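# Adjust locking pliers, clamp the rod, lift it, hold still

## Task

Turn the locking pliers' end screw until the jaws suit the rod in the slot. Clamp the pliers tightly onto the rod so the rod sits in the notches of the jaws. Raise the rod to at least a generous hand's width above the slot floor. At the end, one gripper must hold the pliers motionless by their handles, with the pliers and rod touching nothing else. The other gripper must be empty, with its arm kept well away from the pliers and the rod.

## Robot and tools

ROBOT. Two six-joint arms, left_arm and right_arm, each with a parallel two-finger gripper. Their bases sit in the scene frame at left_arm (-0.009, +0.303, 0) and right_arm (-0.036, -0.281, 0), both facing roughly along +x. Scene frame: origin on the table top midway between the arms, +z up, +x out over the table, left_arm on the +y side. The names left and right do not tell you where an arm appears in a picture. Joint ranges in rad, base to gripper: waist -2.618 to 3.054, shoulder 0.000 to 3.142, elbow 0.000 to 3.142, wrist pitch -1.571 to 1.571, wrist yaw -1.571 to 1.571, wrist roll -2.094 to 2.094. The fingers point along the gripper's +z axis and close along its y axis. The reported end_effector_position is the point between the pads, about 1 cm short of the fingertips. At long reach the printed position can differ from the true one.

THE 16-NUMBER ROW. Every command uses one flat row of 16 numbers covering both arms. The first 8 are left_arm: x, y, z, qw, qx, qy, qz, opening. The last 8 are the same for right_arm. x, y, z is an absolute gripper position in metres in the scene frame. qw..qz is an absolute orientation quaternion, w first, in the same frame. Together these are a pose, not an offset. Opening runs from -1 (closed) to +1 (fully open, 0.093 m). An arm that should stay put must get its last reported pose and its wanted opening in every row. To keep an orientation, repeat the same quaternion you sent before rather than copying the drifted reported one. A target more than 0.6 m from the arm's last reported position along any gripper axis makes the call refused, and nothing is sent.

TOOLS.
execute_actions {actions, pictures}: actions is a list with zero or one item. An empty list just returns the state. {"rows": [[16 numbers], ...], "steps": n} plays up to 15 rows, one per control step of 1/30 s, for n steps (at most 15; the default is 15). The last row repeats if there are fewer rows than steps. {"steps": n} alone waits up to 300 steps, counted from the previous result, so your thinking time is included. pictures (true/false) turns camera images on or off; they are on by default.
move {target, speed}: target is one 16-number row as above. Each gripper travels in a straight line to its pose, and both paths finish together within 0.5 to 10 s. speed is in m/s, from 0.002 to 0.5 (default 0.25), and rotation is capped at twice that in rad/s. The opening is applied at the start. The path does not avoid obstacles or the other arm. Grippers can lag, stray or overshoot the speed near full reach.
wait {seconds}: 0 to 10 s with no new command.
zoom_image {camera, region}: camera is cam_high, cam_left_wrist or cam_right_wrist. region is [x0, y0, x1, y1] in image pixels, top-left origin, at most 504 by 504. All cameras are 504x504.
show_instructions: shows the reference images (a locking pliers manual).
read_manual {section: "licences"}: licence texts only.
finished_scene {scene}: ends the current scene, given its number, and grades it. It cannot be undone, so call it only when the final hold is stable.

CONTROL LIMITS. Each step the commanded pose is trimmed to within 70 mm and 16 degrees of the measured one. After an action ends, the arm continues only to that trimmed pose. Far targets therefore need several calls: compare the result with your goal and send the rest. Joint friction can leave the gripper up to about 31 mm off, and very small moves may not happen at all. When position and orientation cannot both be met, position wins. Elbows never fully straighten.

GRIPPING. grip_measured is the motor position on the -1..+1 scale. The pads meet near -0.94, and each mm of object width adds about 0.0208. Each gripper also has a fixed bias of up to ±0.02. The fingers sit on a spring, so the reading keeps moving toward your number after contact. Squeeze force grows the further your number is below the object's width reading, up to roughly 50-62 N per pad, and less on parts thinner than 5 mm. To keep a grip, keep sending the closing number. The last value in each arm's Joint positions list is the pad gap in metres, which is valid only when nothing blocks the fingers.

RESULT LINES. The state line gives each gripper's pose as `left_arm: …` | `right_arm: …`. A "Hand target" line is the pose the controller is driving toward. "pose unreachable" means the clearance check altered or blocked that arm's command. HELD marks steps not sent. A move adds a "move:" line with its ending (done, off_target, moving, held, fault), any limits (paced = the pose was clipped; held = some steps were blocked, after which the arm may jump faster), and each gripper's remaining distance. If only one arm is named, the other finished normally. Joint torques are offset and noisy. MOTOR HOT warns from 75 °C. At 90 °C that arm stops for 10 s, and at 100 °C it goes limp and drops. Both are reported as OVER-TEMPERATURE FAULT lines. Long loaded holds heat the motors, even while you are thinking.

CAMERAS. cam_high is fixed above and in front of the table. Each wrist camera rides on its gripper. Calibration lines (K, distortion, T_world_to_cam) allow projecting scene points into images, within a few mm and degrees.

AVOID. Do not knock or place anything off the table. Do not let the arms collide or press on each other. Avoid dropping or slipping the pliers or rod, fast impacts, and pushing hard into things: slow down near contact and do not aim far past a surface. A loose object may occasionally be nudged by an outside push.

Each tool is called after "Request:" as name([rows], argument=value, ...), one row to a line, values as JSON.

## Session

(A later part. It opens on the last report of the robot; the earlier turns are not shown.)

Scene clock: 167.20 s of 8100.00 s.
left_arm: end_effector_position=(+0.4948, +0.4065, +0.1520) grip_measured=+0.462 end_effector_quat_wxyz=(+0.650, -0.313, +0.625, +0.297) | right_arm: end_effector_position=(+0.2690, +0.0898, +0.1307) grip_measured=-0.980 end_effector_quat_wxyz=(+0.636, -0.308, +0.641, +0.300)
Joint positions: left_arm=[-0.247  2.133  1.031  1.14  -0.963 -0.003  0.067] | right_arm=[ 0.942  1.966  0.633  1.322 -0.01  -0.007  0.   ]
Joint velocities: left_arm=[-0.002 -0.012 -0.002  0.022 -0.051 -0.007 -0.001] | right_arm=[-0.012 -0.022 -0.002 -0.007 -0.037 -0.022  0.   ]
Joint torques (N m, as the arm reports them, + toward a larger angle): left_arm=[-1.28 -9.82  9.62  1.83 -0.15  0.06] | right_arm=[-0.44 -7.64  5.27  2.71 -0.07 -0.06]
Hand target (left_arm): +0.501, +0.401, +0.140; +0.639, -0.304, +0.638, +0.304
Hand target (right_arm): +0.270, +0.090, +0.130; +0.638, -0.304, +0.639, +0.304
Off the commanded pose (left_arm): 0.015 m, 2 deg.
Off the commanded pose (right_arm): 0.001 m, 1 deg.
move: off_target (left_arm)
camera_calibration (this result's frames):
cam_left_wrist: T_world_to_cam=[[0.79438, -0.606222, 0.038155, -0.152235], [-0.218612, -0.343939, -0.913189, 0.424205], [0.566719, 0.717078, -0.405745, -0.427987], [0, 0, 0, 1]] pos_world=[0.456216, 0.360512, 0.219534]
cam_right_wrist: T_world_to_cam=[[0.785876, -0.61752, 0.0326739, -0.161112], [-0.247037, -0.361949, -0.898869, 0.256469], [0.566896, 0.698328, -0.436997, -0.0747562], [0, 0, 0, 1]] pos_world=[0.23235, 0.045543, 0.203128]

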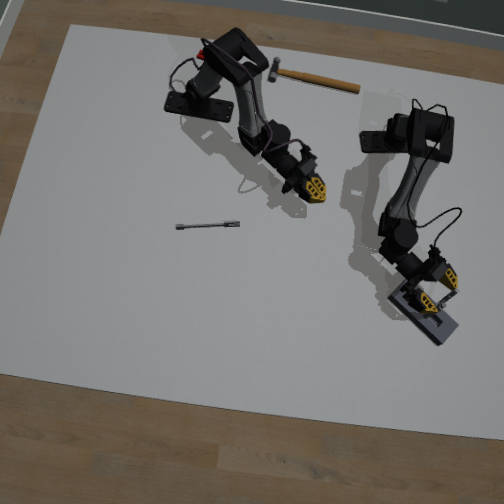

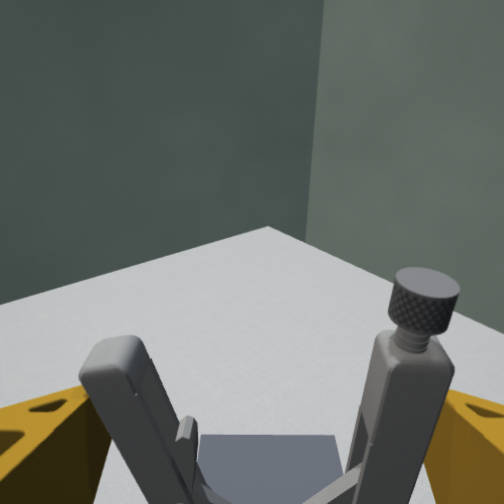

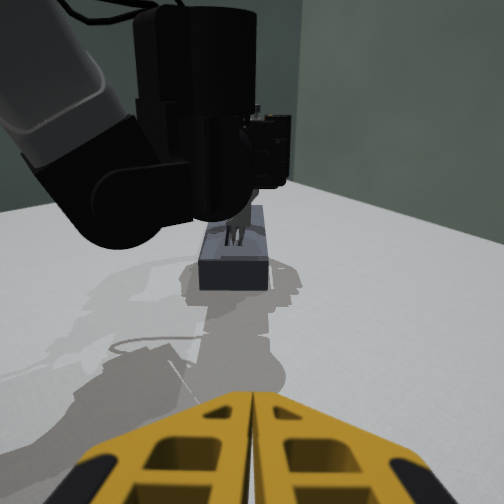

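Request:
move(target=[0.492,0.408,0.145,0.638,-0.304,0.638,0.304,1,0.27,0.09,0.13,0.638,-0.304,0.638,0.304,-1], speed=0.02)

Request:
move(target=[0.492,0.408,0.24,0.638,-0.304,0.638,0.304,1,0.15,0.0,0.16,0.638,-0.304,0.638,0.304,-0.3], speed=0.1)

Request:
move(target=[0.524,0.383,0.235,0.638,-0.304,0.638,0.304,-0.3,0.12,0,0.17,0.612,-0.354,0.612,0.354,-0.3], speed=0.08)

Scene clock: 182.43 s of 8100.00 s.
left_arm: end_effector_position=(+0.4951, +0.4063, +0.1494) grip_measured=+1.000 end_effector_quat_wxyz=(+0.646, -0.310, +0.631, +0.300) | right_arm: end_effector_position=(+0.2690, +0.0898, +0.1307) grip_measured=-0.980 end_effector_quat_wxyz=(+0.636, -0.308, +0.641, +0.300)
Joint positions: left_arm=[-0.247  2.133  1.031  1.125 -0.961 -0.003  0.093] | right_arm=[ 0.942  1.966  0.633  1.322 -0.01  -0.007  0.   ]
Joint velocities: left_arm=[ 0.002 -0.007 -0.007 -0.007 -0.022 -0.007  0.   ] | right_arm=[ 0.002  0.007 -0.022  0.007 -0.11  -0.081  0.   ]
Joint torques (N m, as the arm reports them, + toward a larger angle): left_arm=[ -0.11 -13.37   5.71   2.07  -0.04   0.08] | right_arm=[-0.42 -7.66  5.3   2.72 -0.07 -0.06]
Hand target (left_arm): +0.492, +0.408, +0.145; +0.639, -0.304, +0.638, +0.304
Hand target (right_arm): +0.270, +0.090, +0.130; +0.638, -0.304, +0.639, +0.304
Off the commanded pose (left_arm): 0.006 m, 1 deg.
Off the commanded pose (right_arm): 0.001 m, 1 deg.
move: done
camera_calibration (this result's frames):
cam_left_wrist: T_world_to_cam=[[0.793948, -0.607471, 0.025009, -0.149774], [-0.233277, -0.342357, -0.91015, 0.428007], [0.561452, 0.716778, -0.413523, -0.425185], [0, 0, 0, 1]] pos_world=[0.457478, 0.360311, 0.217472]
cam_right_wrist: T_world_to_cam=[[0.785876, -0.61752, 0.0326739, -0.161112], [-0.247037, -0.361949, -0.898869, 0.256469], [0.566896, 0.698328, -0.436997, -0.0747562], [0, 0, 0, 1]] pos_world=[0.23235, 0.045543, 0.203128]

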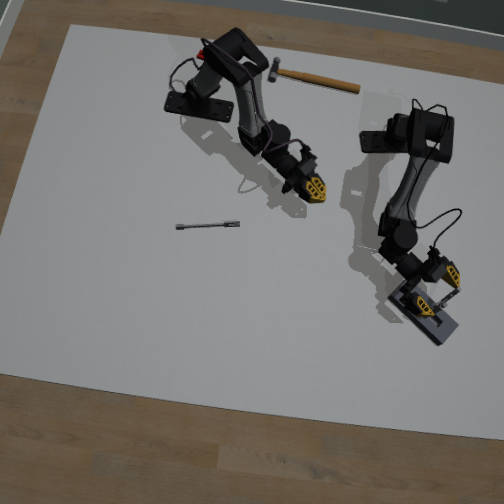

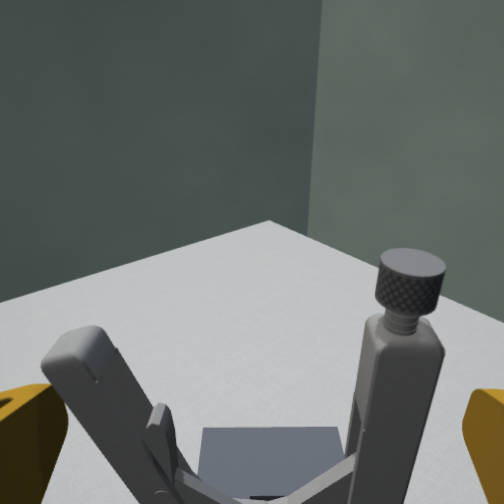

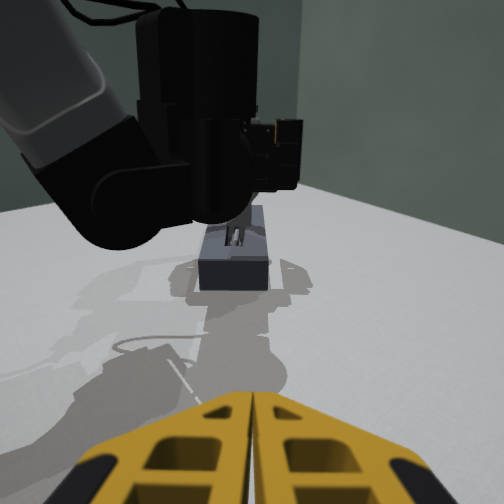

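Scene clock: 184.57 s of 8100.00 s.
left_arm: end_effector_position=(+0.4886, +0.4067, +0.2286) grip_measured=+1.000 end_effector_quat_wxyz=(+0.632, -0.302, +0.644, +0.307) | right_arm: end_effector_position=(+0.1545, +0.0010, +0.1614) grip_measured=-0.302 end_effector_quat_wxyz=(+0.640, -0.306, +0.636, +0.302)
Joint positions: left_arm=[-0.247  1.892  1.102  0.771 -0.961 -0.003  0.093] | right_arm=[ 1.125  1.338  0.116  1.225  0.173 -0.007  0.031]
Joint velocities: left_arm=[-0.012 -0.012 -0.012  0.007  0.007 -0.022  0.   ] | right_arm=[-0.007  0.002 -0.002 -0.081  0.066  0.037 -0.001]
Joint torques (N m, as the arm reports them, + toward a larger angle): left_arm=[ -0.02 -12.85  11.15   2.05  -0.06   0.06] | right_arm=[ 0.4  -5.3   4.81  2.33  0.01 -0.1 ]
Hand target (left_arm): +0.490, +0.408, +0.240; +0.638, -0.304, +0.638, +0.304
Hand target (right_arm): +0.152, -0.001, +0.161; +0.639, -0.305, +0.638, +0.303
Off the commanded pose (left_arm): 0.012 m, 1 deg.
Off the commanded pose (right_arm): 0.005 m, 0 deg.
move: off_target (left_arm)
camera_calibration (this result's frames):
cam_left_wrist: T_world_to_cam=[[0.794018, -0.607795, -0.0109789, -0.137979], [-0.272339, -0.339518, -0.900311, 0.51439], [0.543477, 0.717853, -0.435109, -0.375786], [0, 0, 0, 1]] pos_world=[0.453877, 0.36054, 0.298088]
cam_right_wrist: T_world_to_cam=[[0.785847, -0.617567, 0.0324907, -0.12692], [-0.239614, -0.352499, -0.904615, 0.223338], [0.570113, 0.703104, -0.424989, 0.0630941], [0, 0, 0, 1]] pos_world=[0.117284, -0.044017, 0.232973]

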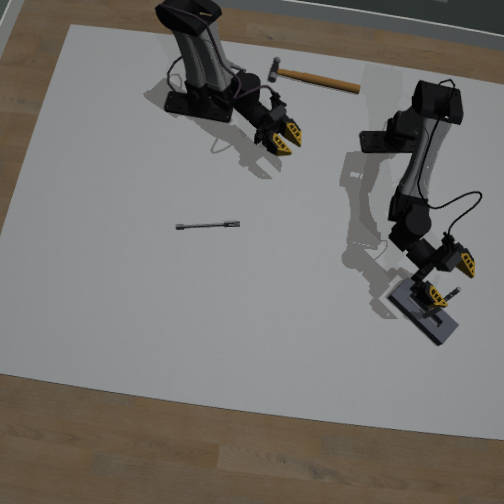

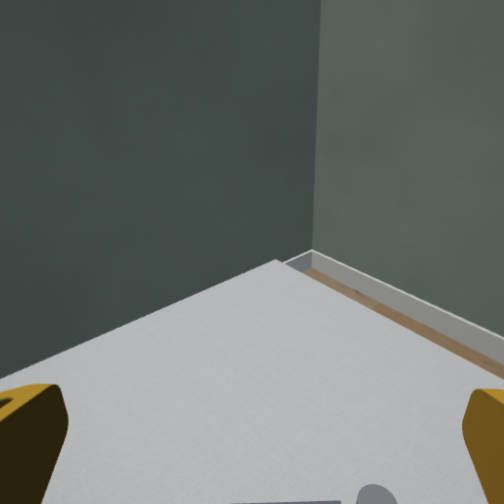

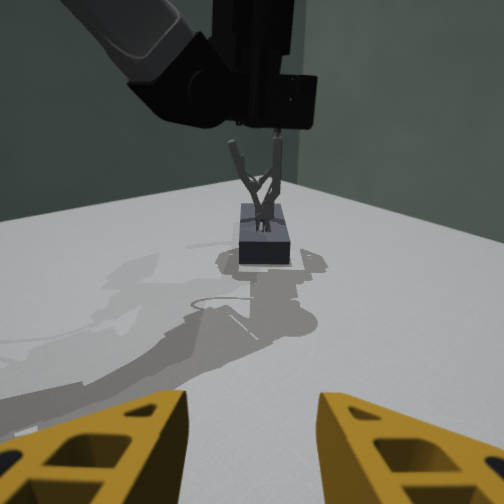

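Scene clock: 186.07 s of 8100.00 s.
left_arm: end_effector_position=(+0.5186, +0.3875, +0.2370) grip_measured=-0.298 end_effector_quat_wxyz=(+0.640, -0.307, +0.636, +0.303) | right_arm: end_effector_position=(+0.1254, +0.0014, +0.1717) grip_measured=-0.302 end_effector_quat_wxyz=(+0.618, -0.351, +0.612, +0.348)
Joint positions: left_arm=[-0.287  1.99   1.261  0.735 -1.002 -0.003  0.031] | right_arm=[ 1.135  1.136  0.087  1.054  0.039 -0.007  0.031]
Joint velocities: left_arm=[-0.007  0.002 -0.002 -0.037 -0.066 -0.037 -0.   ] | right_arm=[ 0.002 -0.007 -0.002 -0.066  0.022  0.051  0.001]
Joint torques (N m, as the arm reports them, + toward a larger angle): left_arm=[ -0.84 -11.21  11.58   2.01  -0.17   0.04] | right_arm=[ 0.39 -4.32  5.54  2.36 -0.16 -0.06]
Hand target (left_arm): +0.524, +0.383, +0.235; +0.638, -0.304, +0.639, +0.304
Hand target (right_arm): +0.120, +0.000, +0.170; +0.613, -0.354, +0.612, +0.354
Off the commanded pose (left_arm): 0.007 m, 0 deg.
Off the commanded pose (right_arm): 0.006 m, 1 deg.
move: done
camera_calibration (this result's frames):
cam_left_wrist: T_world_to_cam=[[0.794493, -0.607188, 0.0101542, -0.178901], [-0.249409, -0.3415, -0.906186, 0.513845], [0.553693, 0.717426, -0.422757, -0.382714], [0, 0, 0, 1]] pos_world=[0.482199, 0.341421, 0.305661]
cam_right_wrist: T_world_to_cam=[[0.866197, -0.498624, 0.0328148, -0.114431], [-0.185317, -0.381526, -0.905591, 0.219276], [0.464069, 0.778339, -0.422881, 0.0967002], [0, 0, 0, 1]] pos_world=[0.0948795, -0.0486638, 0.243222]

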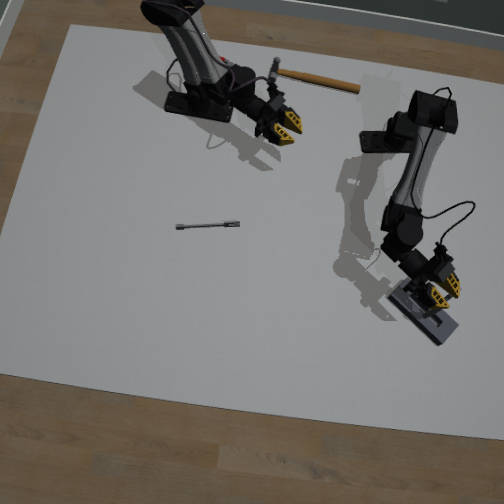

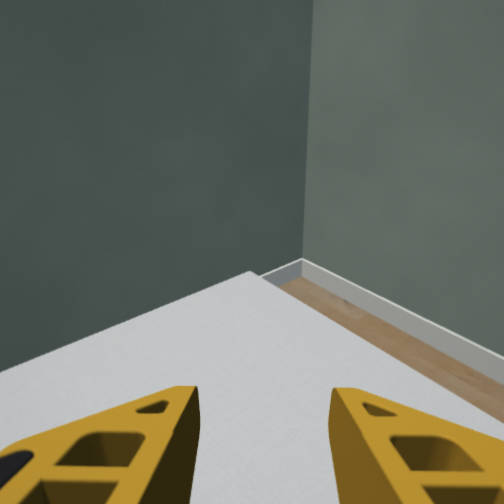

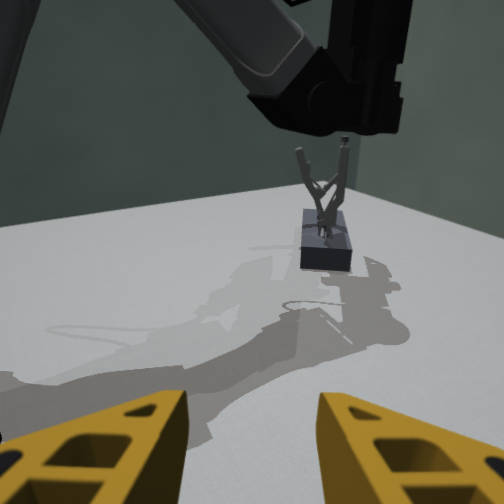

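Request:
move(target=[0.52,0.386,0.195,0.638,-0.304,0.638,0.304,-0.3,0.12,0,0.17,0.061,0.298,0.641,0.704,-0.3], speed=0.3)

Scene clock: 194.50 s of 8100.00 s.
left_arm: end_effector_position=(+0.5225, +0.3871, +0.2130) grip_measured=-0.299 end_effector_quat_wxyz=(+0.649, -0.312, +0.627, +0.297) | right_arm: end_effector_position=(+0.1253, +0.0014, +0.1698) grip_measured=-0.301 end_effector_quat_wxyz=(+0.071, +0.299, +0.642, +0.703)
Joint positions: left_arm=[-0.287  2.06   1.234  0.862 -1.002 -0.003  0.031] | right_arm=[1.135 1.136 0.087 1.046 0.038 1.907 0.031]
Joint velocities: left_arm=[-0.012 -0.002 -0.027  0.022  0.081  0.066 -0.   ] | right_arm=[ 0.002  0.007 -0.007 -0.066  0.007 -0.007  0.   ]
Joint torques (N m, as the arm reports them, + toward a larger angle): left_arm=[ -0.52 -11.62   6.03   2.26  -0.13   0.06] | right_arm=[ 0.45 -4.68  5.55  2.36 -0.12 -0.14]
Hand target (left_arm): +0.520, +0.386, +0.195; +0.638, -0.304, +0.638, +0.304
Hand target (right_arm): +0.120, +0.000, +0.170; +0.061, +0.298, +0.641, +0.704
Off the commanded pose (left_arm): 0.018 m, 2 deg.
Off the commanded pose (right_arm): 0.005 m, 1 deg.
move: off_target (left_arm)
camera_calibration (this result's frames):
cam_left_wrist: T_world_to_cam=[[0.79402, -0.606807, 0.0362985, -0.187485], [-0.2217, -0.344664, -0.912171, 0.480992], [0.566022, 0.716235, -0.408199, -0.40381], [0, 0, 0, 1]] pos_world=[0.484068, 0.341236, 0.280717]
cam_right_wrist: T_world_to_cam=[[-0.25636, 0.167107, -0.952027, 0.192654], [-0.959547, 0.0746158, 0.271482, 0.113987], [0.116403, 0.983111, 0.141218, 0.0433501], [0, 0, 0, 1]] pos_world=[0.153718, -0.083317, 0.146344]

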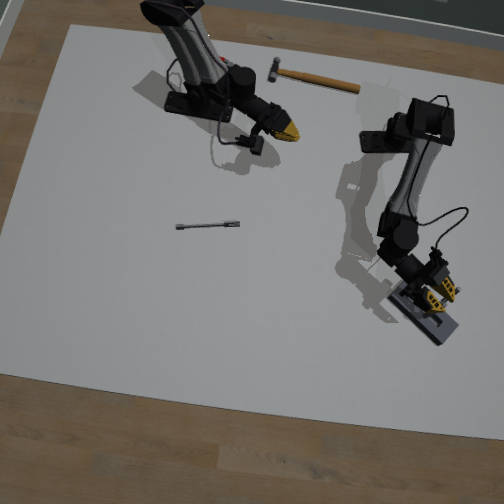

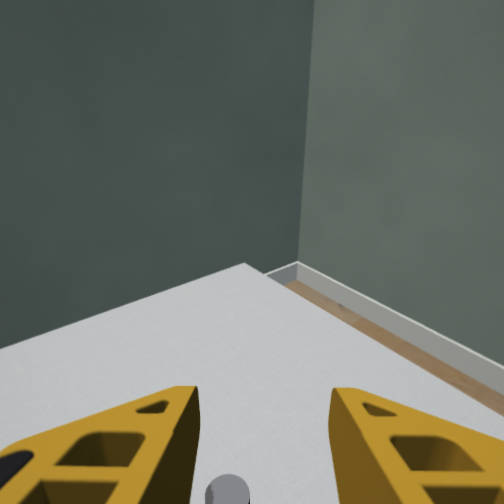

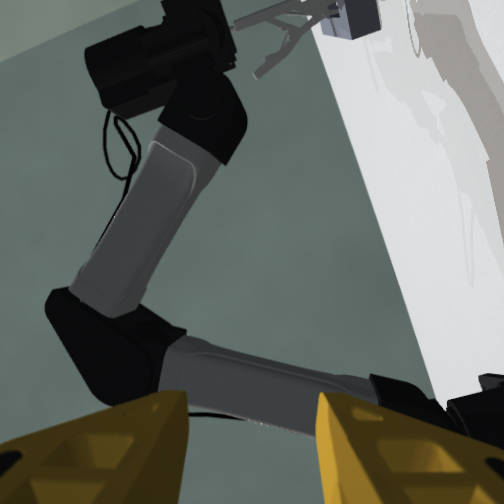

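Request:
move(target=[0.512,0.393,0.185,0.638,-0.304,0.638,0.304,-0.3,0.12,0,0.17,0.061,0.298,0.641,0.704,-0.3], speed=0.02)

Scene clock: 198.00 s of 8100.00 s.
left_arm: end_effector_position=(+0.5155, +0.3872, +0.2006) grip_measured=-0.299 end_effector_quat_wxyz=(+0.649, -0.309, +0.630, +0.296) | right_arm: end_effector_position=(+0.1253, +0.0014, +0.1697) grip_measured=-0.301 end_effector_quat_wxyz=(+0.069, +0.301, +0.641, +0.703)
Joint positions: left_arm=[-0.287  2.06   1.178  0.912 -0.995 -0.003  0.031] | right_arm=[1.135 1.136 0.087 1.045 0.038 1.911 0.031]
Joint velocities: left_arm=[ 0.012 -0.007 -0.012 -0.022  0.051  0.007  0.   ] | right_arm=[ 0.012 -0.017 -0.002  0.007 -0.081 -0.007 -0.001]
Joint torques (N m, as the arm reports them, + toward a larger angle): left_arm=[  0.58 -11.75   5.69   2.25  -0.05   0.05] | right_arm=[ 0.48 -4.67  5.6   2.33 -0.12 -0.11]
Hand target (left_arm): +0.512, +0.393, +0.185; +0.638, -0.304, +0.639, +0.304
Hand target (right_arm): +0.120, +0.000, +0.170; +0.061, +0.298, +0.641, +0.705
Off the commanded pose (left_arm): 0.017 m, 2 deg.
Off the commanded pose (right_arm): 0.005 m, 1 deg.
move: off_target (left_arm)
camera_calibration (this result's frames):
cam_left_wrist: T_world_to_cam=[[0.789561, -0.612874, 0.0312798, -0.175765], [-0.229478, -0.34214, -0.911197, 0.470996], [0.569151, 0.712267, -0.410782, -0.404516], [0, 0, 0, 1]] pos_world=[0.477092, 0.341549, 0.2685]
cam_right_wrist: T_world_to_cam=[[-0.259339, 0.168461, -0.950981, 0.192759], [-0.958691, 0.0742381, 0.274592, 0.113377], [0.116857, 0.982909, 0.142249, 0.0431319], [0, 0, 0, 1]] pos_world=[0.153643, -0.083284, 0.146043]

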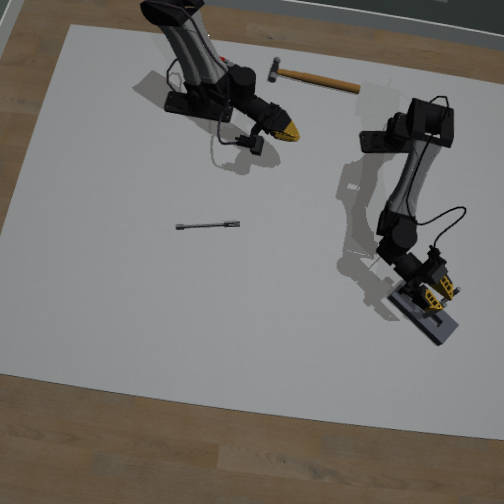

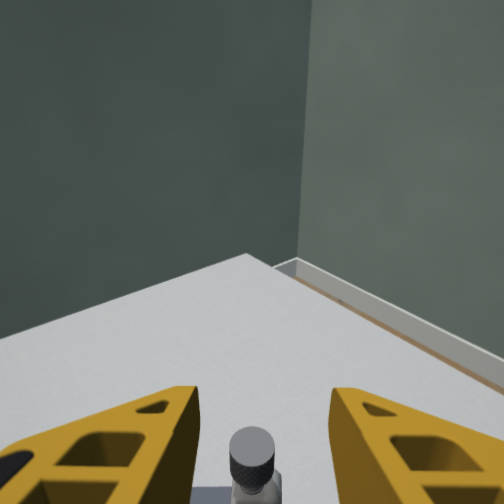

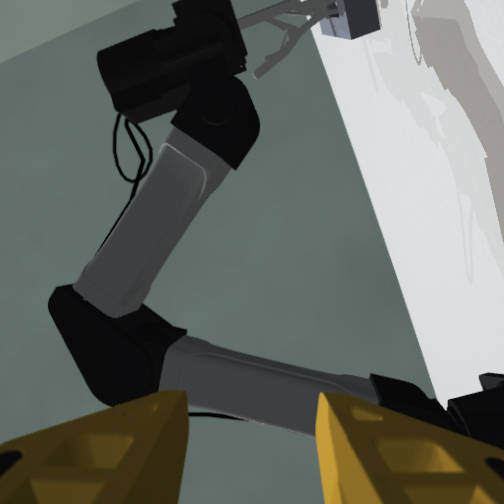

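Request:
move(target=[0.514,0.397,0.138,0.638,-0.304,0.638,0.304,-0.3,0.12,0,0.17,0.061,0.298,0.641,0.704,-0.3], speed=0.03)

Scene clock: 202.53 s of 8100.00 s.
left_arm: end_effector_position=(+0.5190, +0.3922, +0.1538) grip_measured=-0.299 end_effector_quat_wxyz=(+0.649, -0.310, +0.629, +0.296) | right_arm: end_effector_position=(+0.1253, +0.0014, +0.1697) grip_measured=-0.301 end_effector_quat_wxyz=(+0.069, +0.301, +0.641, +0.703)
Joint positions: left_arm=[-0.275  2.188  1.152  1.068 -0.984 -0.003  0.031] | right_arm=[1.135 1.136 0.087 1.045 0.038 1.911 0.031]
Joint velocities: left_arm=[-0.007 -0.017  0.012  0.007 -0.066 -0.095 -0.   ] | right_arm=[ 0.002 -0.017  0.007 -0.051 -0.051 -0.022 -0.001]
Joint torques (N m, as the arm reports them, + toward a larger angle): left_arm=[  0.34 -11.98   5.03   2.24  -0.03   0.09] | right_arm=[ 0.43 -4.69  5.61  2.35 -0.13 -0.1 ]
Hand target (left_arm): +0.515, +0.397, +0.138; +0.638, -0.304, +0.638, +0.304
Hand target (right_arm): +0.120, +0.000, +0.170; +0.061, +0.298, +0.641, +0.705
Off the commanded pose (left_arm): 0.017 m, 2 deg.
Off the commanded pose (right_arm): 0.005 m, 1 deg.
move: off_target (left_arm)
camera_calibration (this result's frames):
cam_left_wrist: T_world_to_cam=[[0.790682, -0.611369, 0.0324096, -0.175341], [-0.22741, -0.342435, -0.911605, 0.429937], [0.568424, 0.713419, -0.409789, -0.429515], [0, 0, 0, 1]] pos_world=[0.480558, 0.346452, 0.221605]
cam_right_wrist: T_world_to_cam=[[-0.259339, 0.168461, -0.950981, 0.192759], [-0.958691, 0.0742381, 0.274592, 0.113377], [0.116857, 0.982909, 0.142249, 0.0431319], [0, 0, 0, 1]] pos_world=[0.153643, -0.083284, 0.146043]

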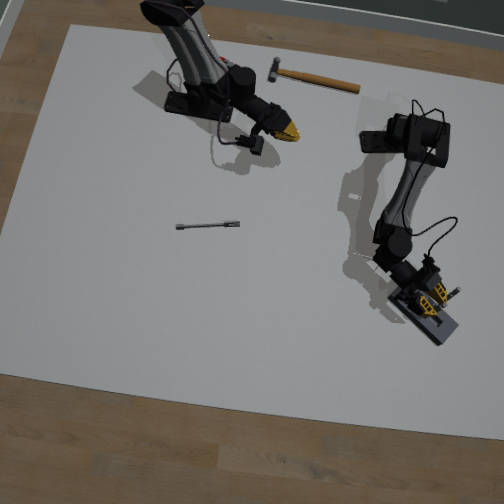

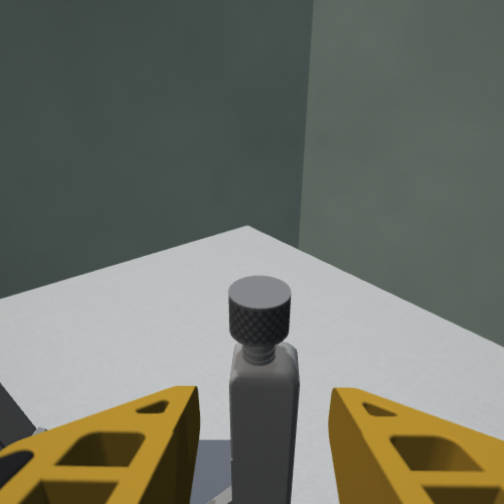

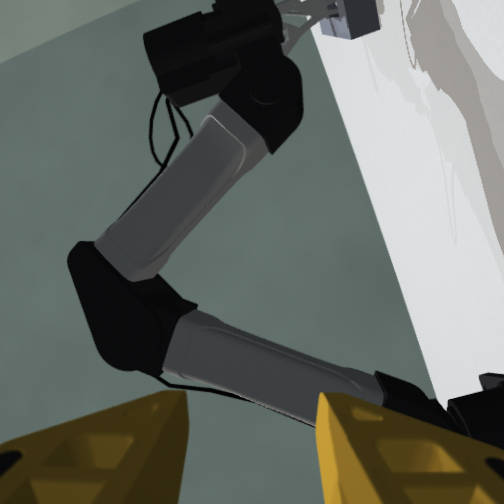

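Request:
move(target=[0.514,0.397,0.146,0.638,-0.304,0.638,0.304,-0.86,0.12,0,0.17,0.061,0.298,0.641,0.704,-0.3], speed=0.02)

Request:
move(target=[0.514,0.397,0.225,0.638,-0.304,0.638,0.304,-0.86,0.12,0,0.17,0.061,0.298,0.641,0.704,-0.3], speed=0.06)

Request:
move(target=[0.277,0.138,0.165,0.612,0.612,0.354,0.354,-0.86,0.12,0,0.17,0.061,0.298,0.641,0.704,-0.3], speed=0.2)

Scene clock: 207.80 s of 8100.00 s.
left_arm: end_effector_position=(+0.5190, +0.3922, +0.1543) grip_measured=-0.824 end_effector_quat_wxyz=(+0.650, -0.310, +0.628, +0.296) | right_arm: end_effector_position=(+0.1253, +0.0014, +0.1697) grip_measured=-0.301 end_effector_quat_wxyz=(+0.069, +0.301, +0.641, +0.703)
Joint positions: left_arm=[-0.275  2.188  1.152  1.071 -0.984 -0.003  0.006] | right_arm=[1.135 1.136 0.087 1.045 0.038 1.911 0.031]
Joint velocities: left_arm=[ 0.002 -0.002 -0.002  0.007 -0.095 -0.007 -0.001] | right_arm=[ 0.022  0.002 -0.022  0.007  0.007  0.051  0.001]
Joint torques (N m, as the arm reports them, + toward a larger angle): left_arm=[  0.44 -14.34   5.14   2.    -0.02   0.1 ] | right_arm=[ 0.49 -4.65  5.55  2.33 -0.13 -0.11]
Hand target (left_arm): +0.514, +0.397, +0.146; +0.639, -0.304, +0.638, +0.304
Hand target (right_arm): +0.120, +0.000, +0.170; +0.061, +0.298, +0.641, +0.705
Off the commanded pose (left_arm): 0.011 m, 2 deg.
Off the commanded pose (right_arm): 0.005 m, 1 deg.
move: off_target (left_arm)
camera_calibration (this result's frames):
cam_left_wrist: T_world_to_cam=[[0.790566, -0.611357, 0.0353174, -0.175737], [-0.224295, -0.342743, -0.91226, 0.429061], [0.569822, 0.713281, -0.408085, -0.430204], [0, 0, 0, 1]] pos_world=[0.480307, 0.346476, 0.222062]
cam_right_wrist: T_world_to_cam=[[-0.259339, 0.168461, -0.950981, 0.192759], [-0.958691, 0.0742381, 0.274592, 0.113377], [0.116857, 0.982909, 0.142249, 0.0431319], [0, 0, 0, 1]] pos_world=[0.153643, -0.083284, 0.146043]

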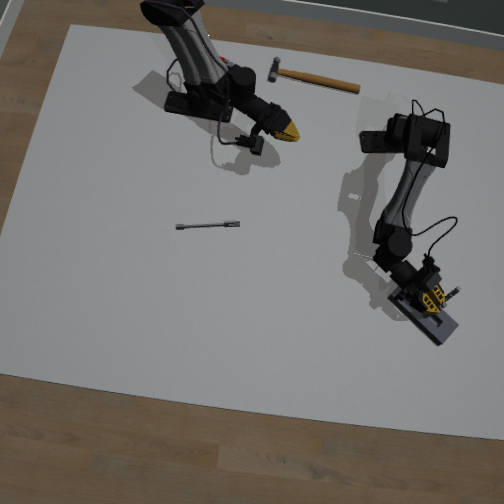

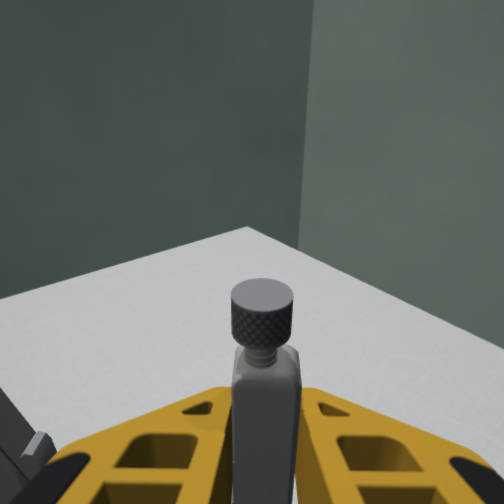

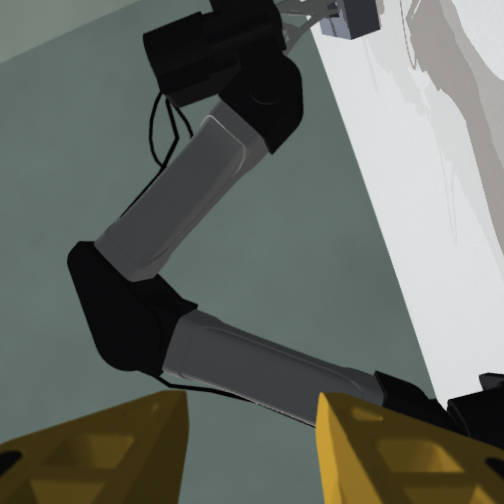

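Scene clock: 209.33 s of 8100.00 s.
left_arm: end_effector_position=(+0.5118, +0.3918, +0.2032) grip_measured=-0.824 end_effector_quat_wxyz=(+0.625, -0.292, +0.656, +0.306) | right_arm: end_effector_position=(+0.1253, +0.0014, +0.1696) grip_measured=-0.301 end_effector_quat_wxyz=(+0.069, +0.301, +0.641, +0.702)
Joint positions: left_arm=[-0.275  2.005  1.175  0.775 -0.971 -0.009  0.006] | right_arm=[1.135 1.136 0.087 1.045 0.038 1.911 0.031]
Joint velocities: left_arm=[-0.002  0.012 -0.002 -0.125  0.007 -0.007 -0.   ] | right_arm=[ 0.002 -0.012 -0.012 -0.007  0.066  0.066  0.001]
Joint torques (N m, as the arm reports them, + toward a larger angle): left_arm=[  0.29 -14.71  11.62   2.39  -0.22   0.15] | right_arm=[ 0.42 -4.65  5.59  2.33 -0.12 -0.1 ]
Hand target (left_arm): +0.512, +0.397, +0.225; +0.638, -0.304, +0.638, +0.304
Hand target (right_arm): +0.120, +0.000, +0.170; +0.061, +0.298, +0.641, +0.704
Off the commanded pose (left_arm): 0.023 m, 3 deg.
Off the commanded pose (right_arm): 0.005 m, 1 deg.
move: off_target (left_arm)
camera_calibration (this result's frames):
cam_left_wrist: T_world_to_cam=[[0.782862, -0.621242, -0.0344289, -0.150035], [-0.305242, -0.335256, -0.891308, 0.506161], [0.542176, 0.70828, -0.452088, -0.38092], [0, 0, 0, 1]] pos_world=[0.478484, 0.346284, 0.273771]
cam_right_wrist: T_world_to_cam=[[-0.259512, 0.168142, -0.95099, 0.192695], [-0.958641, 0.0743301, 0.274742, 0.11337], [0.116883, 0.982956, 0.141899, 0.0432015], [0, 0, 0, 1]] pos_world=[0.153639, -0.0832922, 0.145973]

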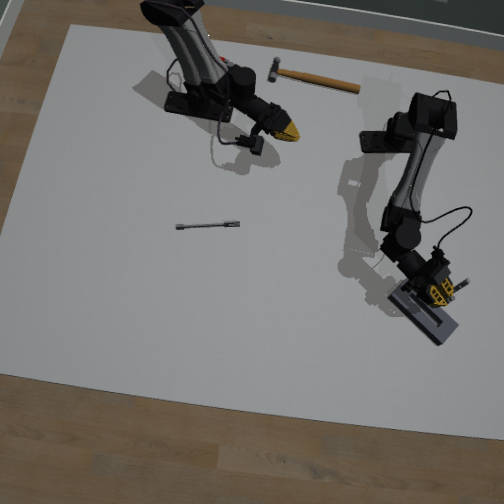

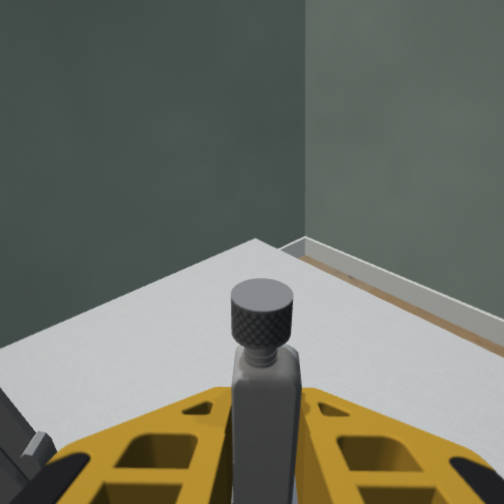

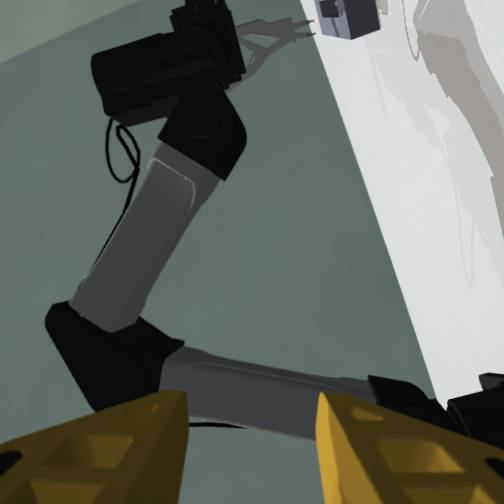

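Scene clock: 215.07 s of 8100.00 s.
left_arm: end_effector_position=(+0.2844, +0.1365, +0.1540) grip_measured=-0.826 end_effector_quat_wxyz=(+0.604, +0.615, +0.369, +0.349) | right_arm: end_effector_position=(+0.1253, +0.0014, +0.1696) grip_measured=-0.301 end_effector_quat_wxyz=(+0.069, +0.301, +0.641, +0.702)
Joint positions: left_arm=[-0.705  1.311  0.102  1.181 -0.021  1.553  0.006] | right_arm=[1.135 1.136 0.087 1.045 0.038 1.911 0.031]
Joint velocities: left_arm=[-0.002 -0.007 -0.012 -0.037  0.007 -0.022 -0.001] | right_arm=[-0.012 -0.007  0.002 -0.007 -0.007 -0.081  0.001]
Joint torques (N m, as the arm reports them, + toward a larger angle): left_arm=[-1.04 -5.72  6.17  2.95 -0.03  0.14] | right_arm=[ 0.45 -4.65  5.59  2.32 -0.13 -0.1 ]
Hand target (left_arm): +0.280, +0.135, +0.165; +0.617, +0.607, +0.352, +0.356
Hand target (right_arm): +0.120, +0.000, +0.170; +0.061, +0.298, +0.641, +0.705
Off the commanded pose (left_arm): 0.013 m, 2 deg.
Off the commanded pose (right_arm): 0.005 m, 1 deg.
move: off_target (left_arm)
camera_calibration (this result's frames):
cam_left_wrist: T_world_to_cam=[[-0.010131, -0.0166352, -0.99981, 0.159348], [0.0672934, 0.997584, -0.01728, -0.11519], [0.997682, -0.0674557, -0.0089871, -0.190867], [0, 0, 0, 1]] pos_world=[0.19979, 0.104687, 0.155612]
cam_right_wrist: T_world_to_cam=[[-0.259512, 0.168142, -0.95099, 0.192695], [-0.958641, 0.0743301, 0.274742, 0.11337], [0.116883, 0.982956, 0.141899, 0.0432015], [0, 0, 0, 1]] pos_world=[0.153639, -0.0832922, 0.145973]

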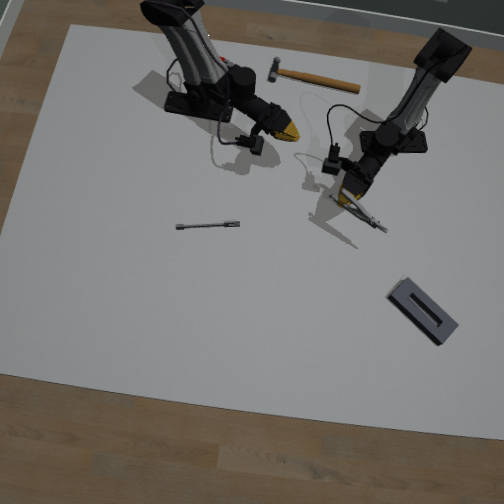

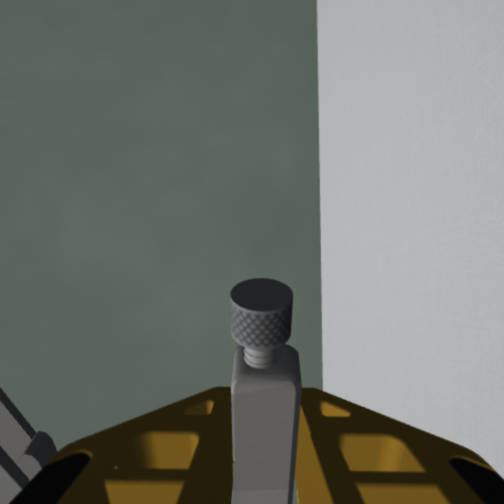

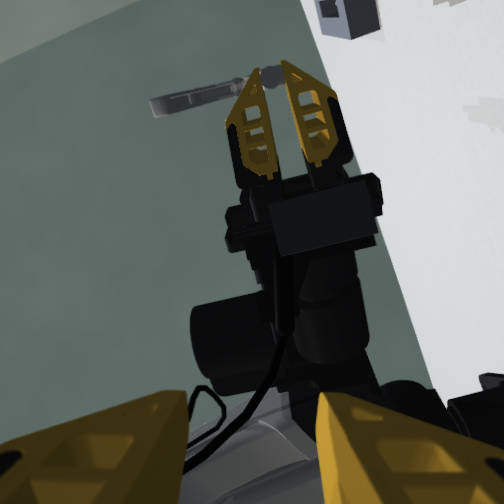

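Request:
move(target=[0.277,0.138,0.165,0.612,0.612,0.354,0.354,-0.86,0.222,0.061,0.135,0.061,0.298,0.641,0.704,-0.3], speed=0.1)

Request:
zoom_image(camera="cam_high", region=[370,260,480,360])

Scene clock: 219.10 s of 8100.00 s.
left_arm: end_effector_position=(+0.2807, +0.1369, +0.1559) grip_measured=-0.826 end_effector_quat_wxyz=(+0.601, +0.621, +0.367, +0.344) | right_arm: end_effector_position=(+0.2161, +0.0588, +0.1283) grip_measured=-0.301 end_effector_quat_wxyz=(+0.061, +0.303, +0.650, +0.694)
Joint positions: left_arm=[-0.705  1.244  0.102  1.101 -0.012  1.556  0.006] | right_arm=[ 0.92   1.827  0.405  1.392 -0.189  1.914  0.031]
Joint velocities: left_arm=[-0.007  0.002  0.002 -0.007 -0.007  0.022 -0.001] | right_arm=[-0.007 -0.017 -0.012  0.051 -0.051 -0.081  0.   ]
Joint torques (N m, as the arm reports them, + toward a larger angle): left_arm=[-0.35 -5.35  6.04  2.95 -0.03  0.14] | right_arm=[-0.8  -5.83  6.15  2.71 -0.14 -0.13]
Hand target (left_arm): +0.277, +0.138, +0.165; +0.612, +0.612, +0.354, +0.354
Hand target (right_arm): +0.221, +0.062, +0.135; +0.060, +0.299, +0.641, +0.704
Off the commanded pose (left_arm): 0.010 m, 2 deg.
Off the commanded pose (right_arm): 0.009 m, 2 deg.
move: done
camera_calibration (this result's frames):
cam_left_wrist: T_world_to_cam=[[-0.0199577, -0.00809244, -0.999768, 0.162778], [0.0759996, 0.997062, -0.00958766, -0.118926], [0.996908, -0.0761733, -0.019284, -0.184114], [0, 0, 0, 1]] pos_world=[0.195832, 0.105869, 0.158049]
cam_right_wrist: T_world_to_cam=[[-0.281163, 0.147758, -0.948217, 0.17286], [-0.953688, 0.067041, 0.293232, 0.204534], [0.106897, 0.986749, 0.122065, -0.013442], [0, 0, 0, 1]] pos_world=[0.2451, -0.0259897, 0.105574]

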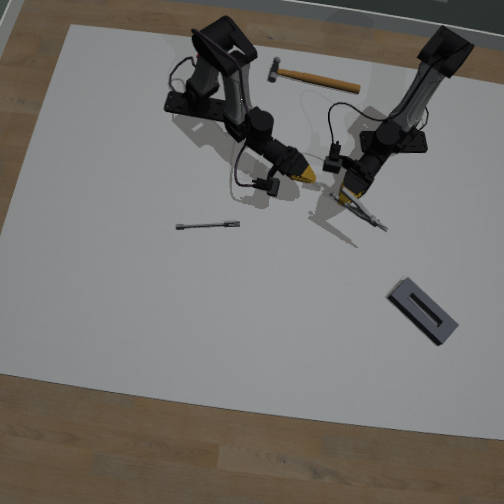

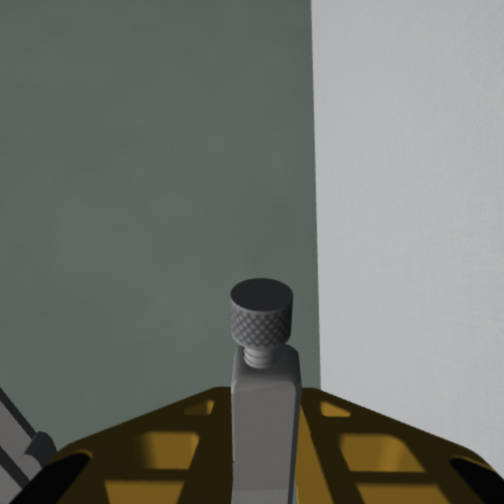

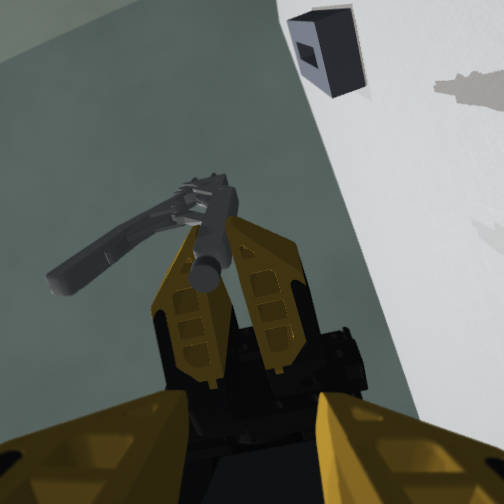

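Region (370, 260, 480, 360) of cam_high's 504x504 image, scaled by 4.582, with more detail than that image has; it fills the top 458 rows of this view, and the rest is white.

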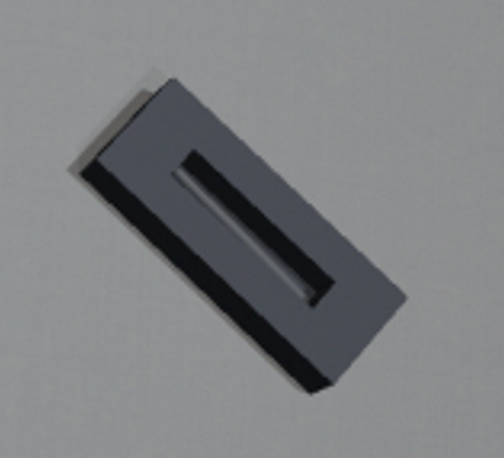

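Request:
move(target=[0.277,0.138,0.165,0.612,0.612,0.354,0.354,-0.86,0.248,0.088,0.146,0.061,0.298,0.641,0.704,-0.3], speed=0.04)

Scene clock: 226.93 s of 8100.00 s.
left_arm: end_effector_position=(+0.2804, +0.1371, +0.1501) grip_measured=-0.826 end_effector_quat_wxyz=(+0.593, +0.628, +0.372, +0.340) | right_arm: end_effector_position=(+0.2429, +0.0862, +0.1483) grip_measured=-0.301 end_effector_quat_wxyz=(+0.064, +0.295, +0.640, +0.707)
Joint positions: left_arm=[-0.705  1.244  0.102  1.078 -0.012  1.556  0.006] | right_arm=[ 0.912  1.867  0.569  1.306 -0.199  1.914  0.031]
Joint velocities: left_arm=[-0.007  0.002  0.002  0.066  0.007 -0.051 -0.   ] | right_arm=[-0.002  0.022  0.017 -0.051  0.037  0.051  0.   ]
Joint torques (N m, as the arm reports them, + toward a larger angle): left_arm=[-0.38 -5.4   6.02  3.18 -0.02  0.13] | right_arm=[-0.86 -6.91  6.83  2.37 -0.13 -0.13]
Hand target (left_arm): +0.277, +0.138, +0.165; +0.611, +0.612, +0.355, +0.354
Hand target (right_arm): +0.248, +0.088, +0.146; +0.061, +0.298, +0.641, +0.704
Off the commanded pose (left_arm): 0.015 m, 4 deg.
Off the commanded pose (right_arm): 0.006 m, 1 deg.
move: off_target (left_arm)
camera_calibration (this result's frames):
cam_left_wrist: T_world_to_cam=[[-0.0403772, 0.00381961, -0.999177, 0.161054], [0.0759092, 0.997114, 0.000744198, -0.120645], [0.996297, -0.0758167, -0.0405507, -0.180639], [0, 0, 0, 1]] pos_world=[0.195632, 0.105986, 0.153687]
cam_right_wrist: T_world_to_cam=[[-0.257942, 0.174996, -0.95018, 0.187562], [-0.960721, 0.057755, 0.27144, 0.228075], [0.102378, 0.982874, 0.153225, -0.0490042], [0, 0, 0, 1]] pos_world=[0.272513, 0.00217, 0.123818]

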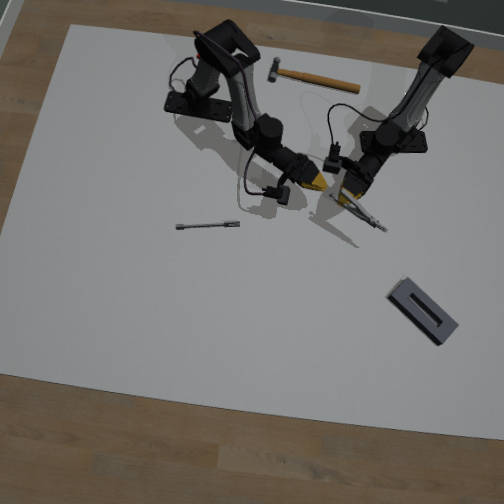

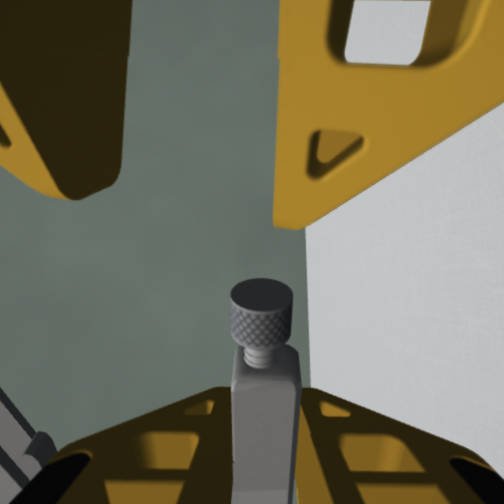

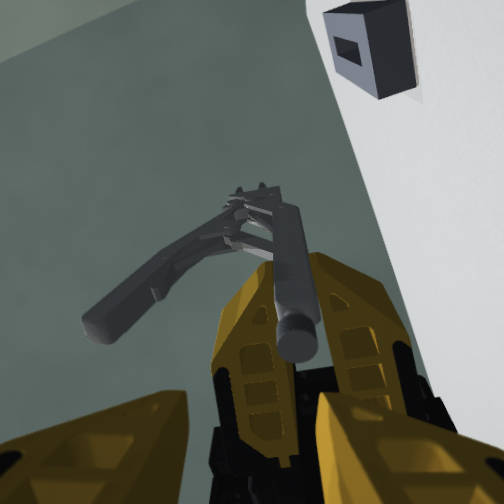

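Request:
move(target=[0.277,0.138,0.165,0.612,0.612,0.354,0.354,-0.86,0.251,0.094,0.131,0.061,0.298,0.641,0.704,-0.3], speed=0.02)

Scene clock: 232.87 s of 8100.00 s.
left_arm: end_effector_position=(+0.2804, +0.1371, +0.1498) grip_measured=-0.826 end_effector_quat_wxyz=(+0.593, +0.628, +0.372, +0.340) | right_arm: end_effector_position=(+0.2465, +0.0906, +0.1242) grip_measured=-0.301 end_effector_quat_wxyz=(+0.060, +0.303, +0.651, +0.693)
Joint positions: left_arm=[-0.705  1.244  0.102  1.076 -0.012  1.556  0.006] | right_arm=[ 0.912  1.947  0.586  1.329 -0.199  1.914  0.031]
Joint velocities: left_arm=[-0.002 -0.002 -0.002 -0.022 -0.007  0.007 -0.002] | right_arm=[ 0.012 -0.007  0.002  0.022 -0.007  0.007  0.   ]
Joint torques (N m, as the arm reports them, + toward a larger angle): left_arm=[-0.48 -5.53  6.03  3.19 -0.06  0.12] | right_arm=[-0.51 -7.39  6.46  2.7  -0.1  -0.14]
Hand target (left_arm): +0.277, +0.138, +0.165; +0.611, +0.612, +0.355, +0.354
Hand target (right_arm): +0.251, +0.094, +0.131; +0.061, +0.298, +0.642, +0.704
Off the commanded pose (left_arm): 0.016 m, 4 deg.
Off the commanded pose (right_arm): 0.009 m, 2 deg.
move: off_target (left_arm)
camera_calibration (this result's frames):
cam_left_wrist: T_world_to_cam=[[-0.0416941, 0.00458785, -0.99912, 0.16094], [0.0759106, 0.997114, 0.00141082, -0.120755], [0.996243, -0.075785, -0.0419221, -0.180417], [0, 0, 0, 1]] pos_world=[0.195616, 0.105995, 0.153405]
cam_right_wrist: T_world_to_cam=[[-0.283408, 0.145968, -0.947825, 0.173521], [-0.953203, 0.065628, 0.295123, 0.232343], [0.105282, 0.98711, 0.120538, -0.0469995], [0, 0, 0, 1]] pos_world=[0.275595, 0.00581691, 0.101564]

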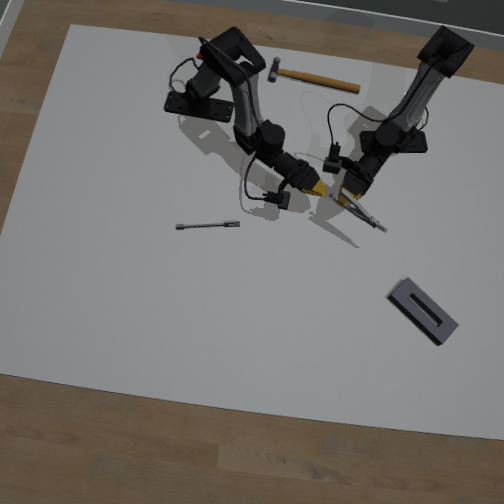

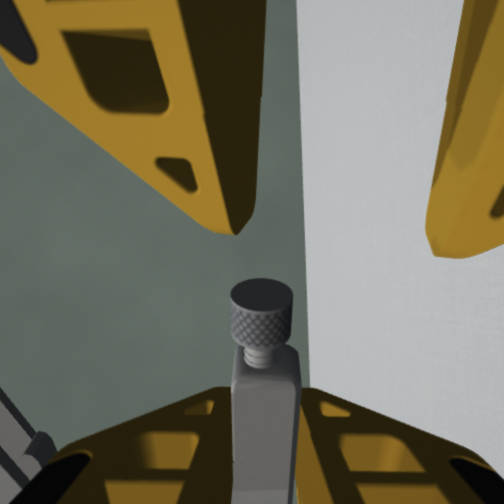

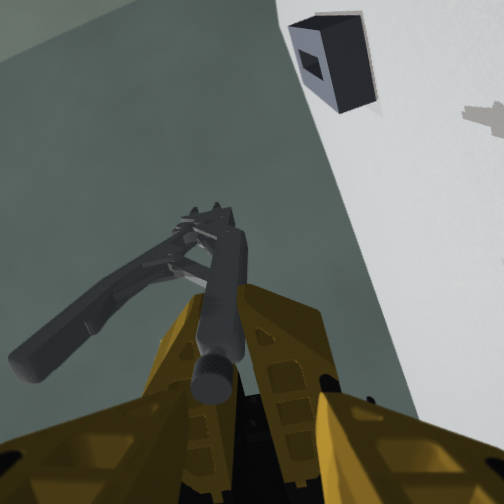

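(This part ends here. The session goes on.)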